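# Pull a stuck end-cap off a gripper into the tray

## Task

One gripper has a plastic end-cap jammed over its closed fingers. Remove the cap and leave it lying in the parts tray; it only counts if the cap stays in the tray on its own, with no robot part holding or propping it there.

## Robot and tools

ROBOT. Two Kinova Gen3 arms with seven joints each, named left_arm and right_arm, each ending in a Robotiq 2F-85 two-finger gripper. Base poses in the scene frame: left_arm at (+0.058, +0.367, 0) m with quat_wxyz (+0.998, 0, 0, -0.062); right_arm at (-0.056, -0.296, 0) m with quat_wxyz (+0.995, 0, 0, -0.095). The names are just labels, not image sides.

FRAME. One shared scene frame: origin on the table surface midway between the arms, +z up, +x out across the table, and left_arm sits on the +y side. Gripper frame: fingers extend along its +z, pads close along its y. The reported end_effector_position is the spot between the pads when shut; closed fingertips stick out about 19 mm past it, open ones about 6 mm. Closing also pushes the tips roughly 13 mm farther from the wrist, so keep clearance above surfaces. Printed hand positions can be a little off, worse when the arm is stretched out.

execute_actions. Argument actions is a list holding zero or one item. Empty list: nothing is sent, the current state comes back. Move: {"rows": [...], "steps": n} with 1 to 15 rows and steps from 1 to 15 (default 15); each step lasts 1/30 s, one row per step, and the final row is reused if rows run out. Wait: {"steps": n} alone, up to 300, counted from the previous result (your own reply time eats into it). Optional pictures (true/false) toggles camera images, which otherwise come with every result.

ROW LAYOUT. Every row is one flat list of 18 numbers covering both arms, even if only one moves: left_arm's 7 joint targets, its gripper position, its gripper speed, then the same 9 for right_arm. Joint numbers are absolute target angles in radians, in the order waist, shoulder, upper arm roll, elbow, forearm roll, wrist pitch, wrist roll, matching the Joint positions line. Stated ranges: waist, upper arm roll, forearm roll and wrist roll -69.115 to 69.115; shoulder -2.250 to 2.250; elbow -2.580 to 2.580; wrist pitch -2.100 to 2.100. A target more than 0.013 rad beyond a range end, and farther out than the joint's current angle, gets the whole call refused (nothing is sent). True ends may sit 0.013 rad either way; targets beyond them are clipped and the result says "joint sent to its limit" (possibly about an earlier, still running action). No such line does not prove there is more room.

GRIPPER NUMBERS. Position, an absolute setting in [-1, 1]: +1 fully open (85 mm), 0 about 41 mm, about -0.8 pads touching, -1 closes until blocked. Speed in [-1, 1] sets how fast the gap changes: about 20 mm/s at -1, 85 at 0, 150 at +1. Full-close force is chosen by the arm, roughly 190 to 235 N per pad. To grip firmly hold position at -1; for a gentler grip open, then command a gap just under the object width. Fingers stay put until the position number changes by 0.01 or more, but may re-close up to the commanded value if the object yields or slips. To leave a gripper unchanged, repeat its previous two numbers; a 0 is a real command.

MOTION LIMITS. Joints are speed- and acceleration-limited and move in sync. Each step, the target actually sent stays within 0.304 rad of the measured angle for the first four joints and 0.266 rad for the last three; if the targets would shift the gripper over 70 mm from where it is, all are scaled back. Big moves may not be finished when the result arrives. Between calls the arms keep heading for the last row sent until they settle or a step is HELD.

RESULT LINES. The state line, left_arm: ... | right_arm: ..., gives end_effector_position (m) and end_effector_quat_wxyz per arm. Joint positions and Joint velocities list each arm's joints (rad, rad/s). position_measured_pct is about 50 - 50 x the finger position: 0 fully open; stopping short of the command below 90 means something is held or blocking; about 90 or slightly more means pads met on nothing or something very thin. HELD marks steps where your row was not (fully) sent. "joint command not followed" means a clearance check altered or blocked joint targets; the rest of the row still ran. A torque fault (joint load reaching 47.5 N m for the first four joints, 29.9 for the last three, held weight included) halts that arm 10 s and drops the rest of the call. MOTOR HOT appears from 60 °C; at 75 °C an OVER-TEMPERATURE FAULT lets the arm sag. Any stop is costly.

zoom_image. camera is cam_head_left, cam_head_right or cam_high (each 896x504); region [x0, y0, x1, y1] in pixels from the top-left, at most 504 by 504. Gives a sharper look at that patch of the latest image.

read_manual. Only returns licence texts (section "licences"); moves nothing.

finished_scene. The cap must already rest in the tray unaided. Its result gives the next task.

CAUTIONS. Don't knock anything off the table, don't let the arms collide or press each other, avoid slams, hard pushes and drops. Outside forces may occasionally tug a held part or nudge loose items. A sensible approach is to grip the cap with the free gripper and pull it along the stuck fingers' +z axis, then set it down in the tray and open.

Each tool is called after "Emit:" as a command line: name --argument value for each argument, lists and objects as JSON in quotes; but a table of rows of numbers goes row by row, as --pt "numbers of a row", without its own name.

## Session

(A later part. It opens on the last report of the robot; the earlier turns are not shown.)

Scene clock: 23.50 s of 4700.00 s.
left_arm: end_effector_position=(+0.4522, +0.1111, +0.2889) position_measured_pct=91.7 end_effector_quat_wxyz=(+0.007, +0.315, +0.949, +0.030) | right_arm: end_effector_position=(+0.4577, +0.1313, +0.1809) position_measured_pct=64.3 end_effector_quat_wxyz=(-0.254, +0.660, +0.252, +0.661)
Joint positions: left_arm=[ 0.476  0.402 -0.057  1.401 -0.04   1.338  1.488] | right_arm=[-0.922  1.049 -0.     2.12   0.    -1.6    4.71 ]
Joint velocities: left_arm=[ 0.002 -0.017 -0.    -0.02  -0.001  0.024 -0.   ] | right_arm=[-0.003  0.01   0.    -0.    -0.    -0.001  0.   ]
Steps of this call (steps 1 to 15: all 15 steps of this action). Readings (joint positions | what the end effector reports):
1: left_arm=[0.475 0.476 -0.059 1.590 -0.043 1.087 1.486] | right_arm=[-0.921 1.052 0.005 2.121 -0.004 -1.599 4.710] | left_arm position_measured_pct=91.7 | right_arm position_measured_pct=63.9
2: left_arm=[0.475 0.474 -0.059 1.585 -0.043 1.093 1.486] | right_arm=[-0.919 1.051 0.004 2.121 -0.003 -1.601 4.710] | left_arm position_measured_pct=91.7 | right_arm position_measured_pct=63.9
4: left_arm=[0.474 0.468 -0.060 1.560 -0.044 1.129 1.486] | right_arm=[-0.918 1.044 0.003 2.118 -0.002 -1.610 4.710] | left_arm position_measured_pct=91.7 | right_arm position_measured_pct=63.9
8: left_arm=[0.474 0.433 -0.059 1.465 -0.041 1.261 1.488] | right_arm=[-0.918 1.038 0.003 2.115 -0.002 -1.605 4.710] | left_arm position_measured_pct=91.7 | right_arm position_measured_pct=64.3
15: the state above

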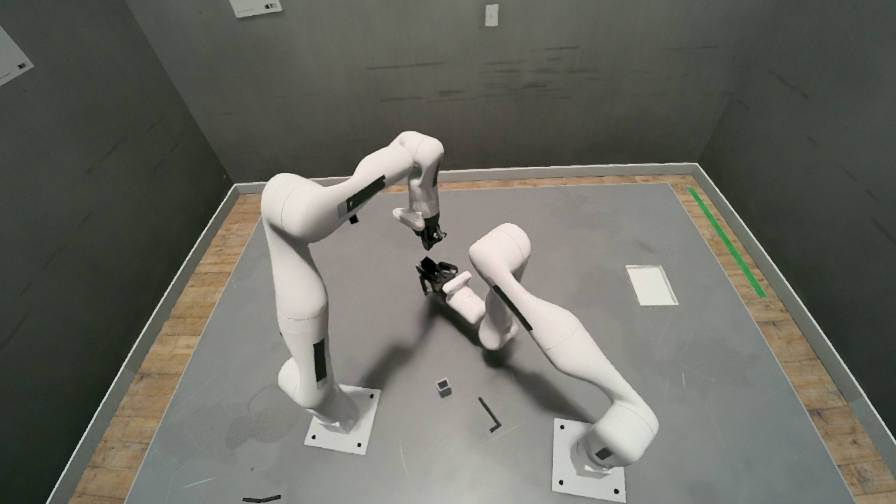

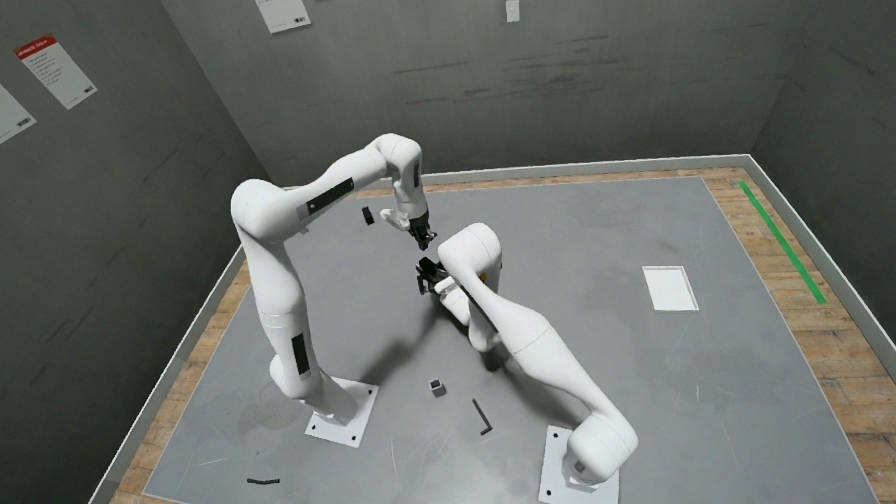

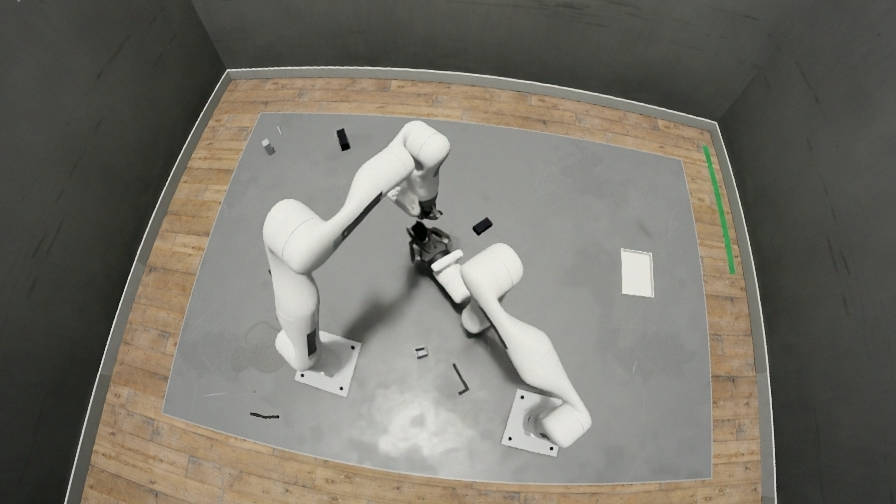

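Emit:
execute_actions --actions '[{"rows":[[0.476,0.40,-0.057,1.40,-0.04,1.34,1.488,-1,0,0.22,0.85,0,2.35,0,-1.63,4.71,-1,0]]}]' --pictures false

Emit:
execute_actions --actions '[{"steps":45}]' --pictures false

Emit:
execute_actions --actions '[{"rows":[[0.476,0.40,-0.057,1.40,-0.04,1.34,1.488,-1,0,0.22,0.85,0,2.35,0,-1.0,4.71,-1,0]]}]' --pictures false

Emit:
execute_actions --actions '[{"steps":15}]'

Scene clock: 27.23 s of 4700.00 s.
left_arm: end_effector_position=(+0.4522, +0.1110, +0.2901) position_measured_pct=91.7 end_effector_quat_wxyz=(+0.008, +0.315, +0.949, +0.029) | right_arm: end_effector_position=(+0.5190, -0.0278, +0.2234) position_measured_pct=64.3 end_effector_quat_wxyz=(-0.168, +0.687, +0.166, +0.687)
Joint positions: left_arm=[ 0.476  0.4   -0.057  1.4   -0.04   1.34   1.488] | right_arm=[-0.666  0.928 -0.001  2.259  0.    -1.618  4.71 ]
Joint velocities: left_arm=[-0.     0.003 -0.    -0.     0.001  0.    -0.   ] | right_arm=[ 0.611 -0.176  0.003  0.208  0.    -0.027  0.   ]
Steps of this call (steps 1 to 15: the robot went on to your last target; steps 16 to 90: nothing new was sent; then 0.23 s passed at rest; steps 91 to 105: all 15 steps of this action). Readings (joint positions | what the end effector reports):
91: left_arm=[0.476 0.400 -0.057 1.400 -0.040 1.340 1.488] | right_arm=[-0.921 1.049 -0.000 2.121 0.000 -1.600 4.710] | left_arm position_measured_pct=91.7 | right_arm position_measured_pct=64.3
92: left_arm=[0.476 0.400 -0.057 1.400 -0.040 1.340 1.488] | right_arm=[-0.914 1.045 -0.002 2.125 0.001 -1.600 4.710] | left_arm position_measured_pct=91.7 | right_arm position_measured_pct=64.3
94: left_arm=[0.476 0.400 -0.057 1.400 -0.040 1.340 1.488] | right_arm=[-0.885 1.025 -0.003 2.146 0.002 -1.602 4.710] | left_arm position_measured_pct=91.7 | right_arm position_measured_pct=64.3
98: left_arm=[0.476 0.400 -0.057 1.400 -0.040 1.340 1.488] | right_arm=[-0.805 0.981 -0.001 2.197 0.000 -1.610 4.710] | left_arm position_measured_pct=91.7 | right_arm position_measured_pct=64.3
105: the state above

Scene clock: 28.73 s of 4700.00 s.
left_arm: end_effector_position=(+0.4522, +0.1110, +0.2901) position_measured_pct=91.7 end_effector_quat_wxyz=(+0.008, +0.315, +0.949, +0.029) | right_arm: end_effector_position=(+0.4948, -0.5584, +0.2488) position_measured_pct=64.3 end_effector_quat_wxyz=(+0.141, +0.692, -0.142, +0.693)
Joint positions: left_arm=[ 0.476  0.4   -0.057  1.4   -0.04   1.34   1.488] | right_arm=[ 0.213  0.85   0.001  2.35  -0.001 -1.63   4.71 ]
Joint velocities: left_arm=[-0.002  0.     0.     0.     0.001 -0.    -0.001] | right_arm=[ 0.057 -0.002 -0.014  0.001  0.01   0.001  0.   ]
Steps of this call (steps 1 to 45: the robot went on to your last target). Readings (joint positions | what the end effector reports):
1: left_arm=[0.476 0.400 -0.057 1.400 -0.040 1.340 1.488] | right_arm=[-0.645 0.923 -0.000 2.266 0.000 -1.619 4.710] | left_arm position_measured_pct=91.7 | right_arm position_measured_pct=64.3
2: left_arm=[0.476 0.400 -0.057 1.400 -0.040 1.340 1.488] | right_arm=[-0.625 0.917 -0.000 2.272 0.000 -1.620 4.710] | left_arm position_measured_pct=91.7 | right_arm position_measured_pct=64.3
4: left_arm=[0.476 0.400 -0.057 1.400 -0.040 1.340 1.488] | right_arm=[-0.583 0.908 -0.000 2.283 0.000 -1.621 4.710] | left_arm position_measured_pct=91.7 | right_arm position_measured_pct=64.3
8: left_arm=[0.476 0.400 -0.057 1.400 -0.040 1.340 1.488] | right_arm=[-0.500 0.892 -0.000 2.301 0.000 -1.624 4.710] | left_arm position_measured_pct=91.7 | right_arm position_measured_pct=64.3
45: the state above

Scene clock: 29.23 s of 4700.00 s.
left_arm: end_effector_position=(+0.4522, +0.1110, +0.2901) position_measured_pct=91.7 end_effector_quat_wxyz=(+0.008, +0.315, +0.949, +0.029) | right_arm: end_effector_position=(+0.4577, -0.5462, +0.0982) position_measured_pct=64.3 end_effector_quat_wxyz=(+0.103, +0.843, -0.176, +0.498)
Joint positions: left_arm=[ 0.476  0.4   -0.057  1.4   -0.04   1.34   1.488] | right_arm=[ 0.22   0.85   0.     2.35  -0.    -1.124  4.71 ]
Joint velocities: left_arm=[-0.001  0.002  0.     0.    -0.     0.    -0.   ] | right_arm=[ 0.002  0.002  0.     0.002 -0.002  1.184 -0.   ]
Steps of this call (steps 1 to 15: all 15 steps of this action). Readings (joint positions | what the end effector reports):
1: left_arm=[0.476 0.400 -0.057 1.400 -0.040 1.340 1.488] | right_arm=[0.214 0.850 0.001 2.350 -0.000 -1.628 4.710] | left_arm position_measured_pct=91.7 | right_arm position_measured_pct=64.3
2: left_arm=[0.476 0.400 -0.057 1.400 -0.040 1.340 1.488] | right_arm=[0.215 0.850 0.000 2.350 -0.000 -1.619 4.710] | left_arm position_measured_pct=91.7 | right_arm position_measured_pct=64.3
4: left_arm=[0.476 0.400 -0.057 1.400 -0.040 1.340 1.488] | right_arm=[0.217 0.849 0.000 2.349 -0.000 -1.569 4.710] | left_arm position_measured_pct=91.7 | right_arm position_measured_pct=64.3
8: left_arm=[0.476 0.400 -0.057 1.400 -0.040 1.340 1.488] | right_arm=[0.219 0.849 0.000 2.350 -0.000 -1.409 4.710] | left_arm position_measured_pct=91.7 | right_arm position_measured_pct=64.3
15: the state above

Scene clock: 29.73 s of 4700.00 s.
left_arm: end_effector_position=(+0.4522, +0.1110, +0.2901) position_measured_pct=91.7 end_effector_quat_wxyz=(+0.008, +0.315, +0.949, +0.029) | right_arm: end_effector_position=(+0.4385, -0.5379, +0.0655) position_measured_pct=64.3 end_effector_quat_wxyz=(+0.092, +0.872, -0.182, +0.444)
Joint positions: left_arm=[ 0.476  0.4   -0.057  1.4   -0.04   1.34   1.488] | right_arm=[ 0.22  0.85  0.    2.35  0.   -1.    4.71]
Joint velocities: left_arm=[-0.    -0.002 -0.     0.     0.    -0.    -0.001] | right_arm=[ 0.    -0.001 -0.002 -0.001 -0.001  0.001  0.001]
Steps of this call (steps 1 to 15: the robot went on to your last target). Readings (joint positions | what the end effector reports):
1: left_arm=[0.476 0.400 -0.057 1.400 -0.040 1.340 1.488] | right_arm=[0.220 0.850 0.000 2.350 -0.000 -1.087 4.710] | left_arm position_measured_pct=91.7 | right_arm position_measured_pct=64.3
2: left_arm=[0.476 0.400 -0.057 1.400 -0.040 1.340 1.488] | right_arm=[0.220 0.850 -0.000 2.350 -0.000 -1.056 4.710] | left_arm position_measured_pct=91.7 | right_arm position_measured_pct=64.3
4: left_arm=[0.476 0.400 -0.057 1.400 -0.040 1.340 1.488] | right_arm=[0.220 0.851 -0.000 2.351 -0.000 -1.017 4.710] | left_arm position_measured_pct=91.7 | right_arm position_measured_pct=64.3
8: left_arm=[0.476 0.400 -0.057 1.400 -0.040 1.340 1.488] | right_arm=[0.220 0.851 -0.000 2.350 -0.000 -1.002 4.710] | left_arm position_measured_pct=91.7 | right_arm position_measured_pct=64.3
15: the state above

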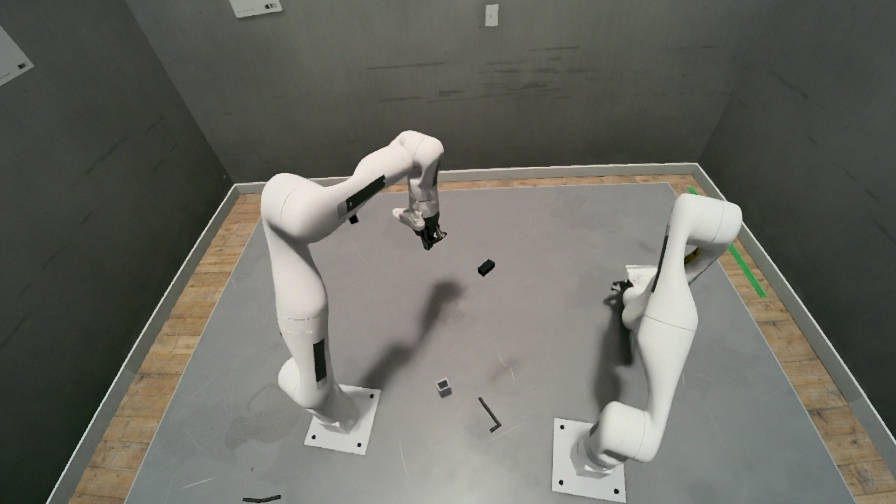

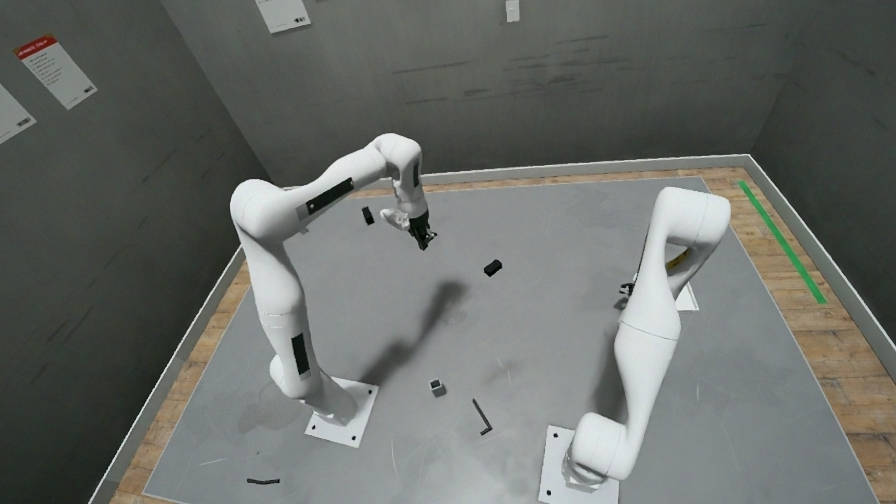

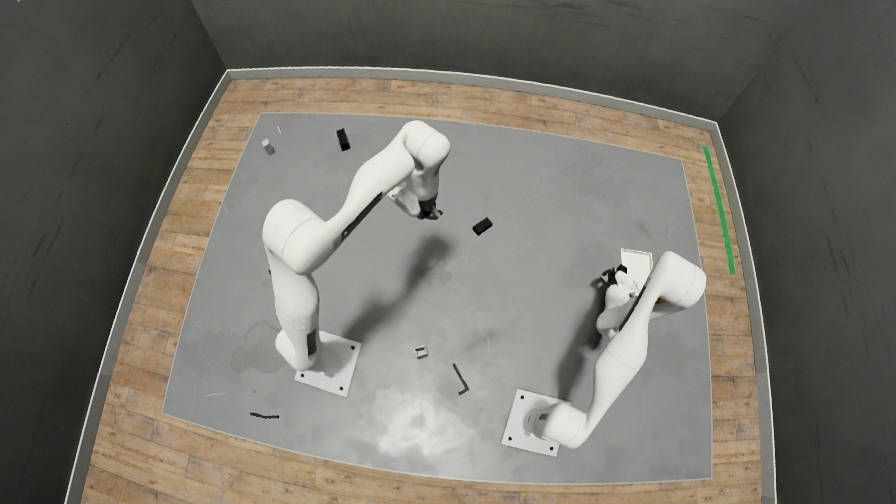

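At the left edge; shift ~5 cm right.

Emit:
execute_actions --actions '[{"rows":[[0.476,0.40,-0.057,1.40,-0.04,1.34,1.488,-1,0,0.32,0.85,0,2.35,0,-1.0,4.71,-1,0]]}]'

Scene clock: 31.93 s of 4700.00 s.
left_arm: end_effector_position=(+0.4522, +0.1110, +0.2901) position_measured_pct=91.7 end_effector_quat_wxyz=(+0.008, +0.315, +0.949, +0.029) | right_arm: end_effector_position=(+0.4123, -0.5854, +0.0655) position_measured_pct=64.3 end_effector_quat_wxyz=(+0.114, +0.862, -0.225, +0.439)
Joint positions: left_arm=[ 0.476  0.4   -0.057  1.4   -0.04   1.34   1.488] | right_arm=[ 0.319  0.85   0.     2.35  -0.    -1.     4.71 ]
Joint velocities: left_arm=[-0.001  0.     0.     0.001  0.     0.     0.   ] | right_arm=[ 0.013 -0.001  0.     0.001 -0.     0.    -0.   ]
Steps of this call (steps 1 to 15: the robot went on to your last target; steps 16 to 51: nothing new was sent; steps 52 to 66: all 15 steps of this action). Readings (joint positions | what the end effector reports):
52: left_arm=[0.476 0.400 -0.057 1.400 -0.040 1.340 1.488] | right_arm=[0.222 0.850 -0.000 2.350 0.000 -1.000 4.710] | left_arm position_measured_pct=91.7 | right_arm position_measured_pct=64.3
53: left_arm=[0.476 0.400 -0.057 1.400 -0.040 1.340 1.488] | right_arm=[0.228 0.850 -0.001 2.350 0.001 -1.000 4.710] | left_arm position_measured_pct=91.7 | right_arm position_measured_pct=64.3
55: left_arm=[0.476 0.400 -0.057 1.400 -0.040 1.340 1.488] | right_arm=[0.258 0.850 -0.002 2.350 0.001 -1.000 4.710] | left_arm position_measured_pct=91.7 | right_arm position_measured_pct=64.3
59: left_arm=[0.476 0.400 -0.057 1.400 -0.040 1.340 1.488] | right_arm=[0.309 0.850 0.002 2.350 -0.001 -1.000 4.710] | left_arm position_measured_pct=91.7 | right_arm position_measured_pct=64.3
66: the state above

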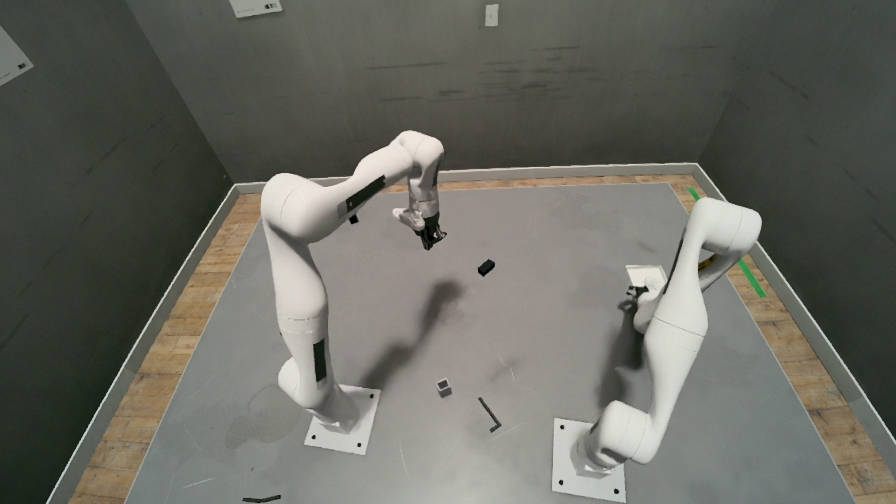

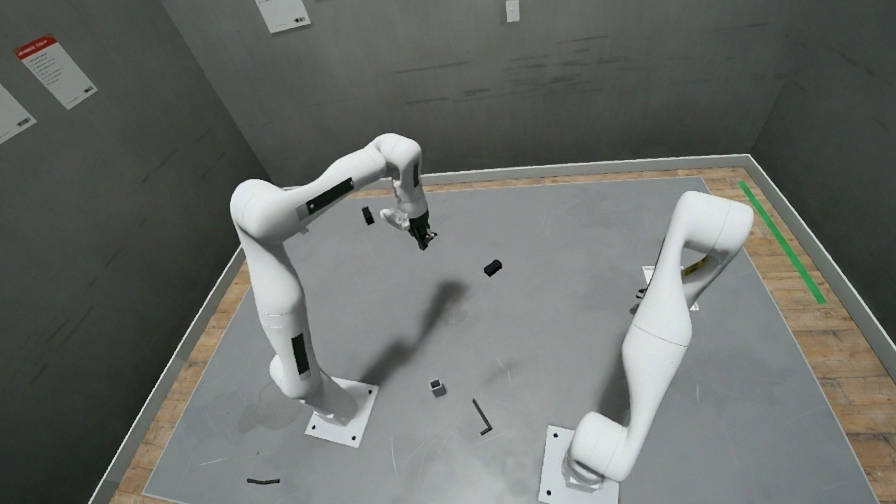

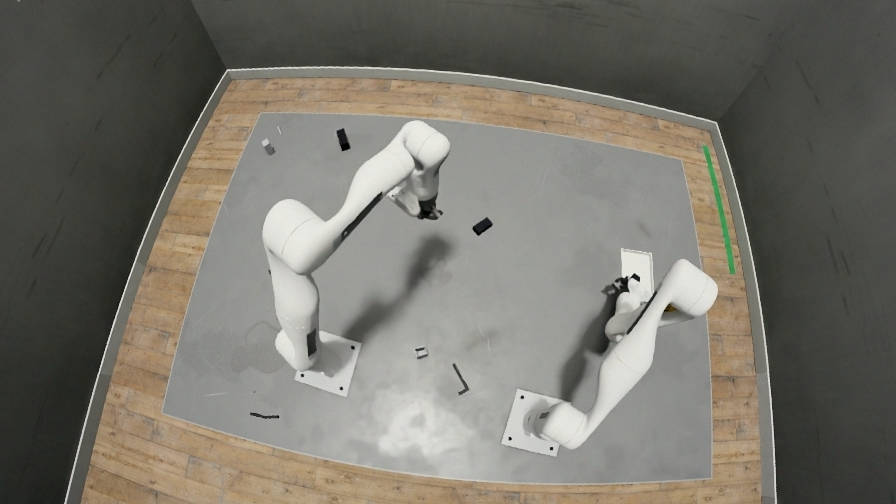

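Emit:
execute_actions --actions '[{"rows":[[0.476,0.40,-0.057,1.40,-0.04,1.34,1.488,-1,0,0.34,0.85,0,2.35,0,-1.0,4.71,0.2,0]]}]' --pictures false

Emit:
execute_actions --actions '[{"rows":[[0.476,0.40,-0.057,1.40,-0.04,1.34,1.488,-1,0,0.34,0.6,0,2.35,0,-1.3,4.71,0.2,0]]}]' --pictures false

Emit:
execute_actions --actions '[{"rows":[[0.476,0.40,-0.057,1.40,-0.04,1.34,1.488,-1,0,-0.3,0.6,0,2.35,0,-1.3,4.71,0.2,0]]}]' --pictures false

Emit:
execute_actions --actions '[{"steps":20}]'

Scene clock: 36.83 s of 4700.00 s.
left_arm: end_effector_position=(+0.4522, +0.1110, +0.2901) position_measured_pct=91.7 end_effector_quat_wxyz=(+0.008, +0.315, +0.949, +0.029) | right_arm: end_effector_position=(+0.4060, -0.5952, +0.0655) position_measured_pct=40.1 end_effector_quat_wxyz=(+0.118, +0.860, -0.234, +0.438)
Joint positions: left_arm=[ 0.476  0.4   -0.057  1.4   -0.04   1.34   1.488] | right_arm=[ 0.34  0.85 -0.    2.35  0.   -1.    4.71]
Joint velocities: left_arm=[ 0.001 -0.     0.    -0.    -0.001  0.     0.   ] | right_arm=[ 0.003  0.    -0.     0.001  0.    -0.001  0.002]
Steps of this call (steps 1 to 15: the robot went on to your last target; steps 16 to 90: nothing new was sent; then 1.40 s passed at rest; steps 91 to 105: all 15 steps of this action). Readings (joint positions | what the end effector reports):
91: left_arm=[0.476 0.400 -0.057 1.400 -0.040 1.340 1.488] | right_arm=[0.322 0.850 -0.000 2.350 0.000 -1.000 4.710] | left_arm position_measured_pct=91.7 | right_arm position_measured_pct=64.3
92: left_arm=[0.476 0.400 -0.057 1.400 -0.040 1.340 1.488] | right_arm=[0.327 0.850 -0.001 2.350 0.001 -1.000 4.710] | left_arm position_measured_pct=91.7 | right_arm position_measured_pct=64.3
94: left_arm=[0.476 0.400 -0.057 1.400 -0.040 1.340 1.488] | right_arm=[0.334 0.850 0.000 2.350 -0.000 -1.000 4.710] | left_arm position_measured_pct=91.7 | right_arm position_measured_pct=59.5
98: left_arm=[0.476 0.400 -0.057 1.400 -0.040 1.340 1.488] | right_arm=[0.338 0.850 0.000 2.350 -0.000 -1.000 4.710] | left_arm position_measured_pct=91.7 | right_arm position_measured_pct=48.4
105: the state above

Scene clock: 37.33 s of 4700.00 s.
left_arm: end_effector_position=(+0.4522, +0.1110, +0.2901) position_measured_pct=91.7 end_effector_quat_wxyz=(+0.008, +0.315, +0.949, +0.029) | right_arm: end_effector_position=(+0.4539, -0.6234, +0.2530) position_measured_pct=40.1 end_effector_quat_wxyz=(+0.167, +0.742, -0.202, +0.617)
Joint positions: left_arm=[ 0.476  0.4   -0.057  1.4   -0.04   1.34   1.488] | right_arm=[ 0.34   0.646 -0.     2.35   0.    -1.242  4.71 ]
Joint velocities: left_arm=[ 0.     0.001  0.     0.    -0.001  0.    -0.   ] | right_arm=[ 0.    -0.424  0.001 -0.005 -0.001 -0.548  0.001]
Steps of this call (steps 1 to 15: all 15 steps of this action). Readings (joint positions | what the end effector reports):
1: left_arm=[0.476 0.400 -0.057 1.400 -0.040 1.340 1.488] | right_arm=[0.340 0.849 -0.000 2.350 -0.000 -1.001 4.710] | left_arm position_measured_pct=91.7 | right_arm position_measured_pct=40.1
2: left_arm=[0.476 0.400 -0.057 1.400 -0.040 1.340 1.488] | right_arm=[0.340 0.842 -0.000 2.351 -0.000 -1.005 4.710] | left_arm position_measured_pct=91.7 | right_arm position_measured_pct=40.1
4: left_arm=[0.476 0.400 -0.057 1.400 -0.040 1.340 1.488] | right_arm=[0.340 0.814 -0.000 2.352 0.000 -1.032 4.710] | left_arm position_measured_pct=91.7 | right_arm position_measured_pct=40.1
8: left_arm=[0.476 0.400 -0.057 1.400 -0.040 1.340 1.488] | right_arm=[0.340 0.751 -0.000 2.350 -0.000 -1.110 4.710] | left_arm position_measured_pct=91.7 | right_arm position_measured_pct=40.1
15: the state above

Scene clock: 37.83 s of 4700.00 s.
left_arm: end_effector_position=(+0.4522, +0.1110, +0.2901) position_measured_pct=91.7 end_effector_quat_wxyz=(+0.008, +0.315, +0.949, +0.029) | right_arm: end_effector_position=(+0.5265, -0.4728, +0.2893) position_measured_pct=40.1 end_effector_quat_wxyz=(+0.084, +0.736, -0.095, +0.666)
Joint positions: left_arm=[ 0.476  0.4   -0.057  1.4   -0.04   1.34   1.488] | right_arm=[ 0.063  0.61   0.001  2.349 -0.    -1.289  4.71 ]
Joint velocities: left_arm=[ 0.001 -0.001 -0.     0.    -0.001 -0.    -0.002] | right_arm=[-0.647 -0.024 -0.003  0.001  0.001 -0.028  0.   ]
Steps of this call (steps 1 to 15: all 15 steps of this action). Readings (joint positions | what the end effector reports):
1: left_arm=[0.476 0.400 -0.057 1.400 -0.040 1.340 1.488] | right_arm=[0.339 0.634 0.000 2.350 -0.000 -1.259 4.710] | left_arm position_measured_pct=91.7 | right_arm position_measured_pct=40.1
2: left_arm=[0.476 0.400 -0.057 1.400 -0.040 1.340 1.488] | right_arm=[0.332 0.626 0.001 2.349 -0.001 -1.270 4.710] | left_arm position_measured_pct=91.7 | right_arm position_measured_pct=40.1
4: left_arm=[0.476 0.400 -0.057 1.400 -0.040 1.340 1.488] | right_arm=[0.303 0.623 0.002 2.349 -0.001 -1.274 4.710] | left_arm position_measured_pct=91.7 | right_arm position_measured_pct=40.1
8: left_arm=[0.476 0.400 -0.057 1.400 -0.040 1.340 1.488] | right_arm=[0.214 0.618 0.001 2.349 -0.000 -1.280 4.710] | left_arm position_measured_pct=91.7 | right_arm position_measured_pct=40.1
15: the state above

Scene clock: 38.50 s of 4700.00 s.
left_arm: end_effector_position=(+0.4522, +0.1110, +0.2901) position_measured_pct=91.7 end_effector_quat_wxyz=(+0.008, +0.315, +0.949, +0.029) | right_arm: end_effector_position=(+0.5516, -0.2580, +0.2987) position_measured_pct=40.1 end_effector_quat_wxyz=(-0.036, +0.734, +0.037, +0.678)
Joint positions: left_arm=[ 0.476  0.4   -0.057  1.4   -0.04   1.34   1.488] | right_arm=[-0.293  0.6   -0.001  2.35   0.001 -1.3    4.71 ]
Joint velocities: left_arm=[ 0.001  0.     0.001  0.     0.    -0.     0.   ] | right_arm=[-0.06  -0.001  0.016  0.001 -0.01  -0.     0.   ]
Steps of this call (steps 1 to 20: the robot went on to your last target). Readings (joint positions | what the end effector reports):
1: left_arm=[0.476 0.400 -0.057 1.400 -0.040 1.340 1.488] | right_arm=[0.042 0.610 0.000 2.349 -0.000 -1.290 4.710] | left_arm position_measured_pct=91.7 | right_arm position_measured_pct=40.1
2: left_arm=[0.476 0.400 -0.057 1.400 -0.040 1.340 1.488] | right_arm=[0.020 0.609 0.000 2.349 -0.000 -1.291 4.710] | left_arm position_measured_pct=91.7 | right_arm position_measured_pct=40.1
4: left_arm=[0.476 0.400 -0.057 1.400 -0.040 1.340 1.488] | right_arm=[-0.023 0.608 0.000 2.349 -0.000 -1.292 4.710] | left_arm position_measured_pct=91.7 | right_arm position_measured_pct=40.1
8: left_arm=[0.476 0.400 -0.057 1.400 -0.040 1.340 1.488] | right_arm=[-0.110 0.605 0.000 2.349 -0.000 -1.295 4.710] | left_arm position_measured_pct=91.7 | right_arm position_measured_pct=40.1
20: the state above

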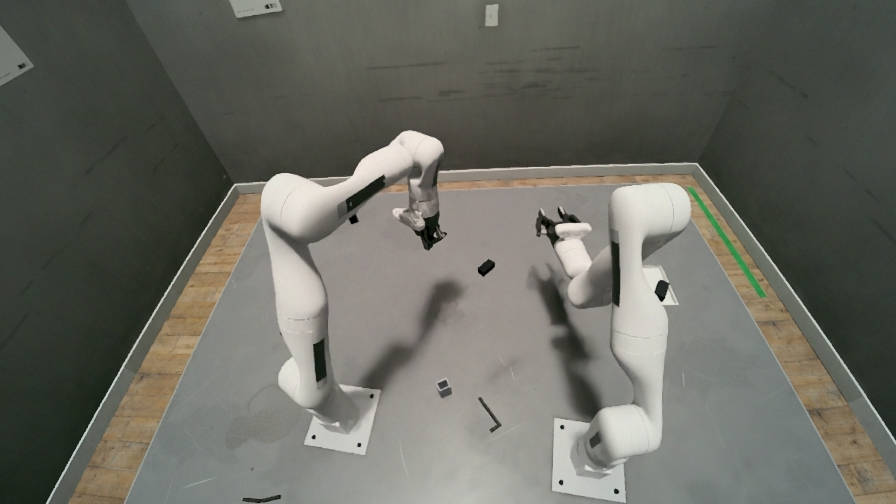

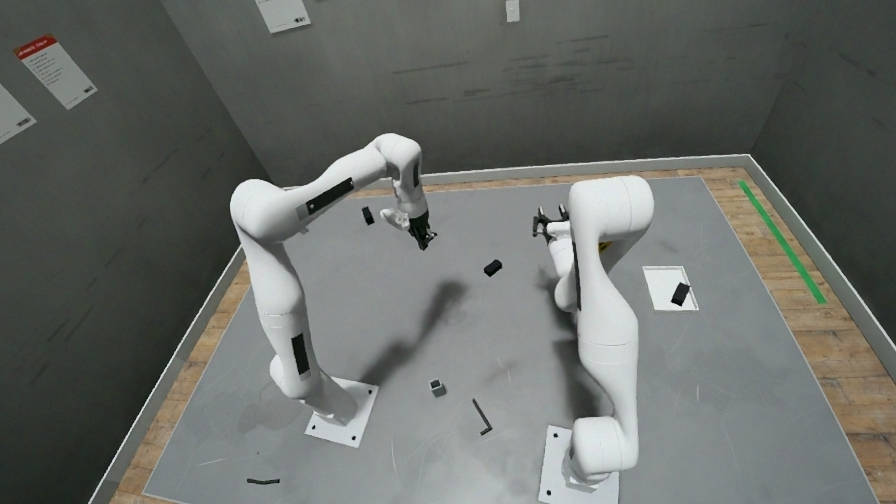

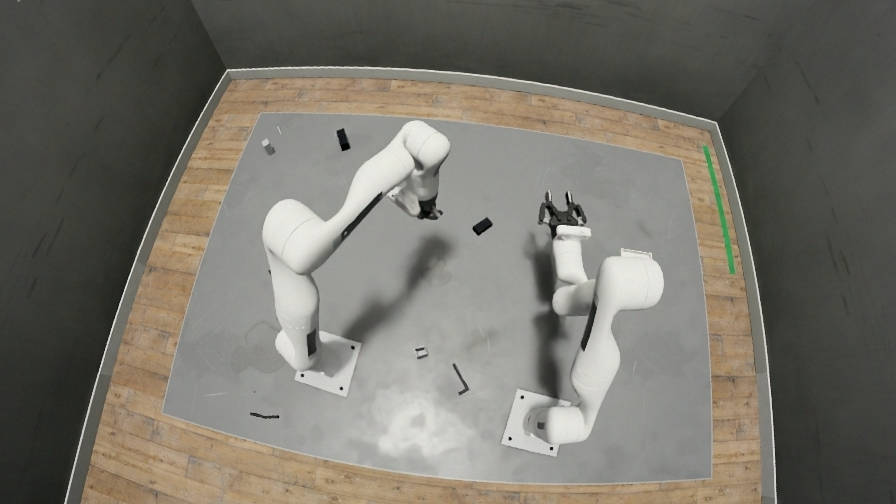

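Emit:
finished_scene --scene 2

The scene is finished: the task was done.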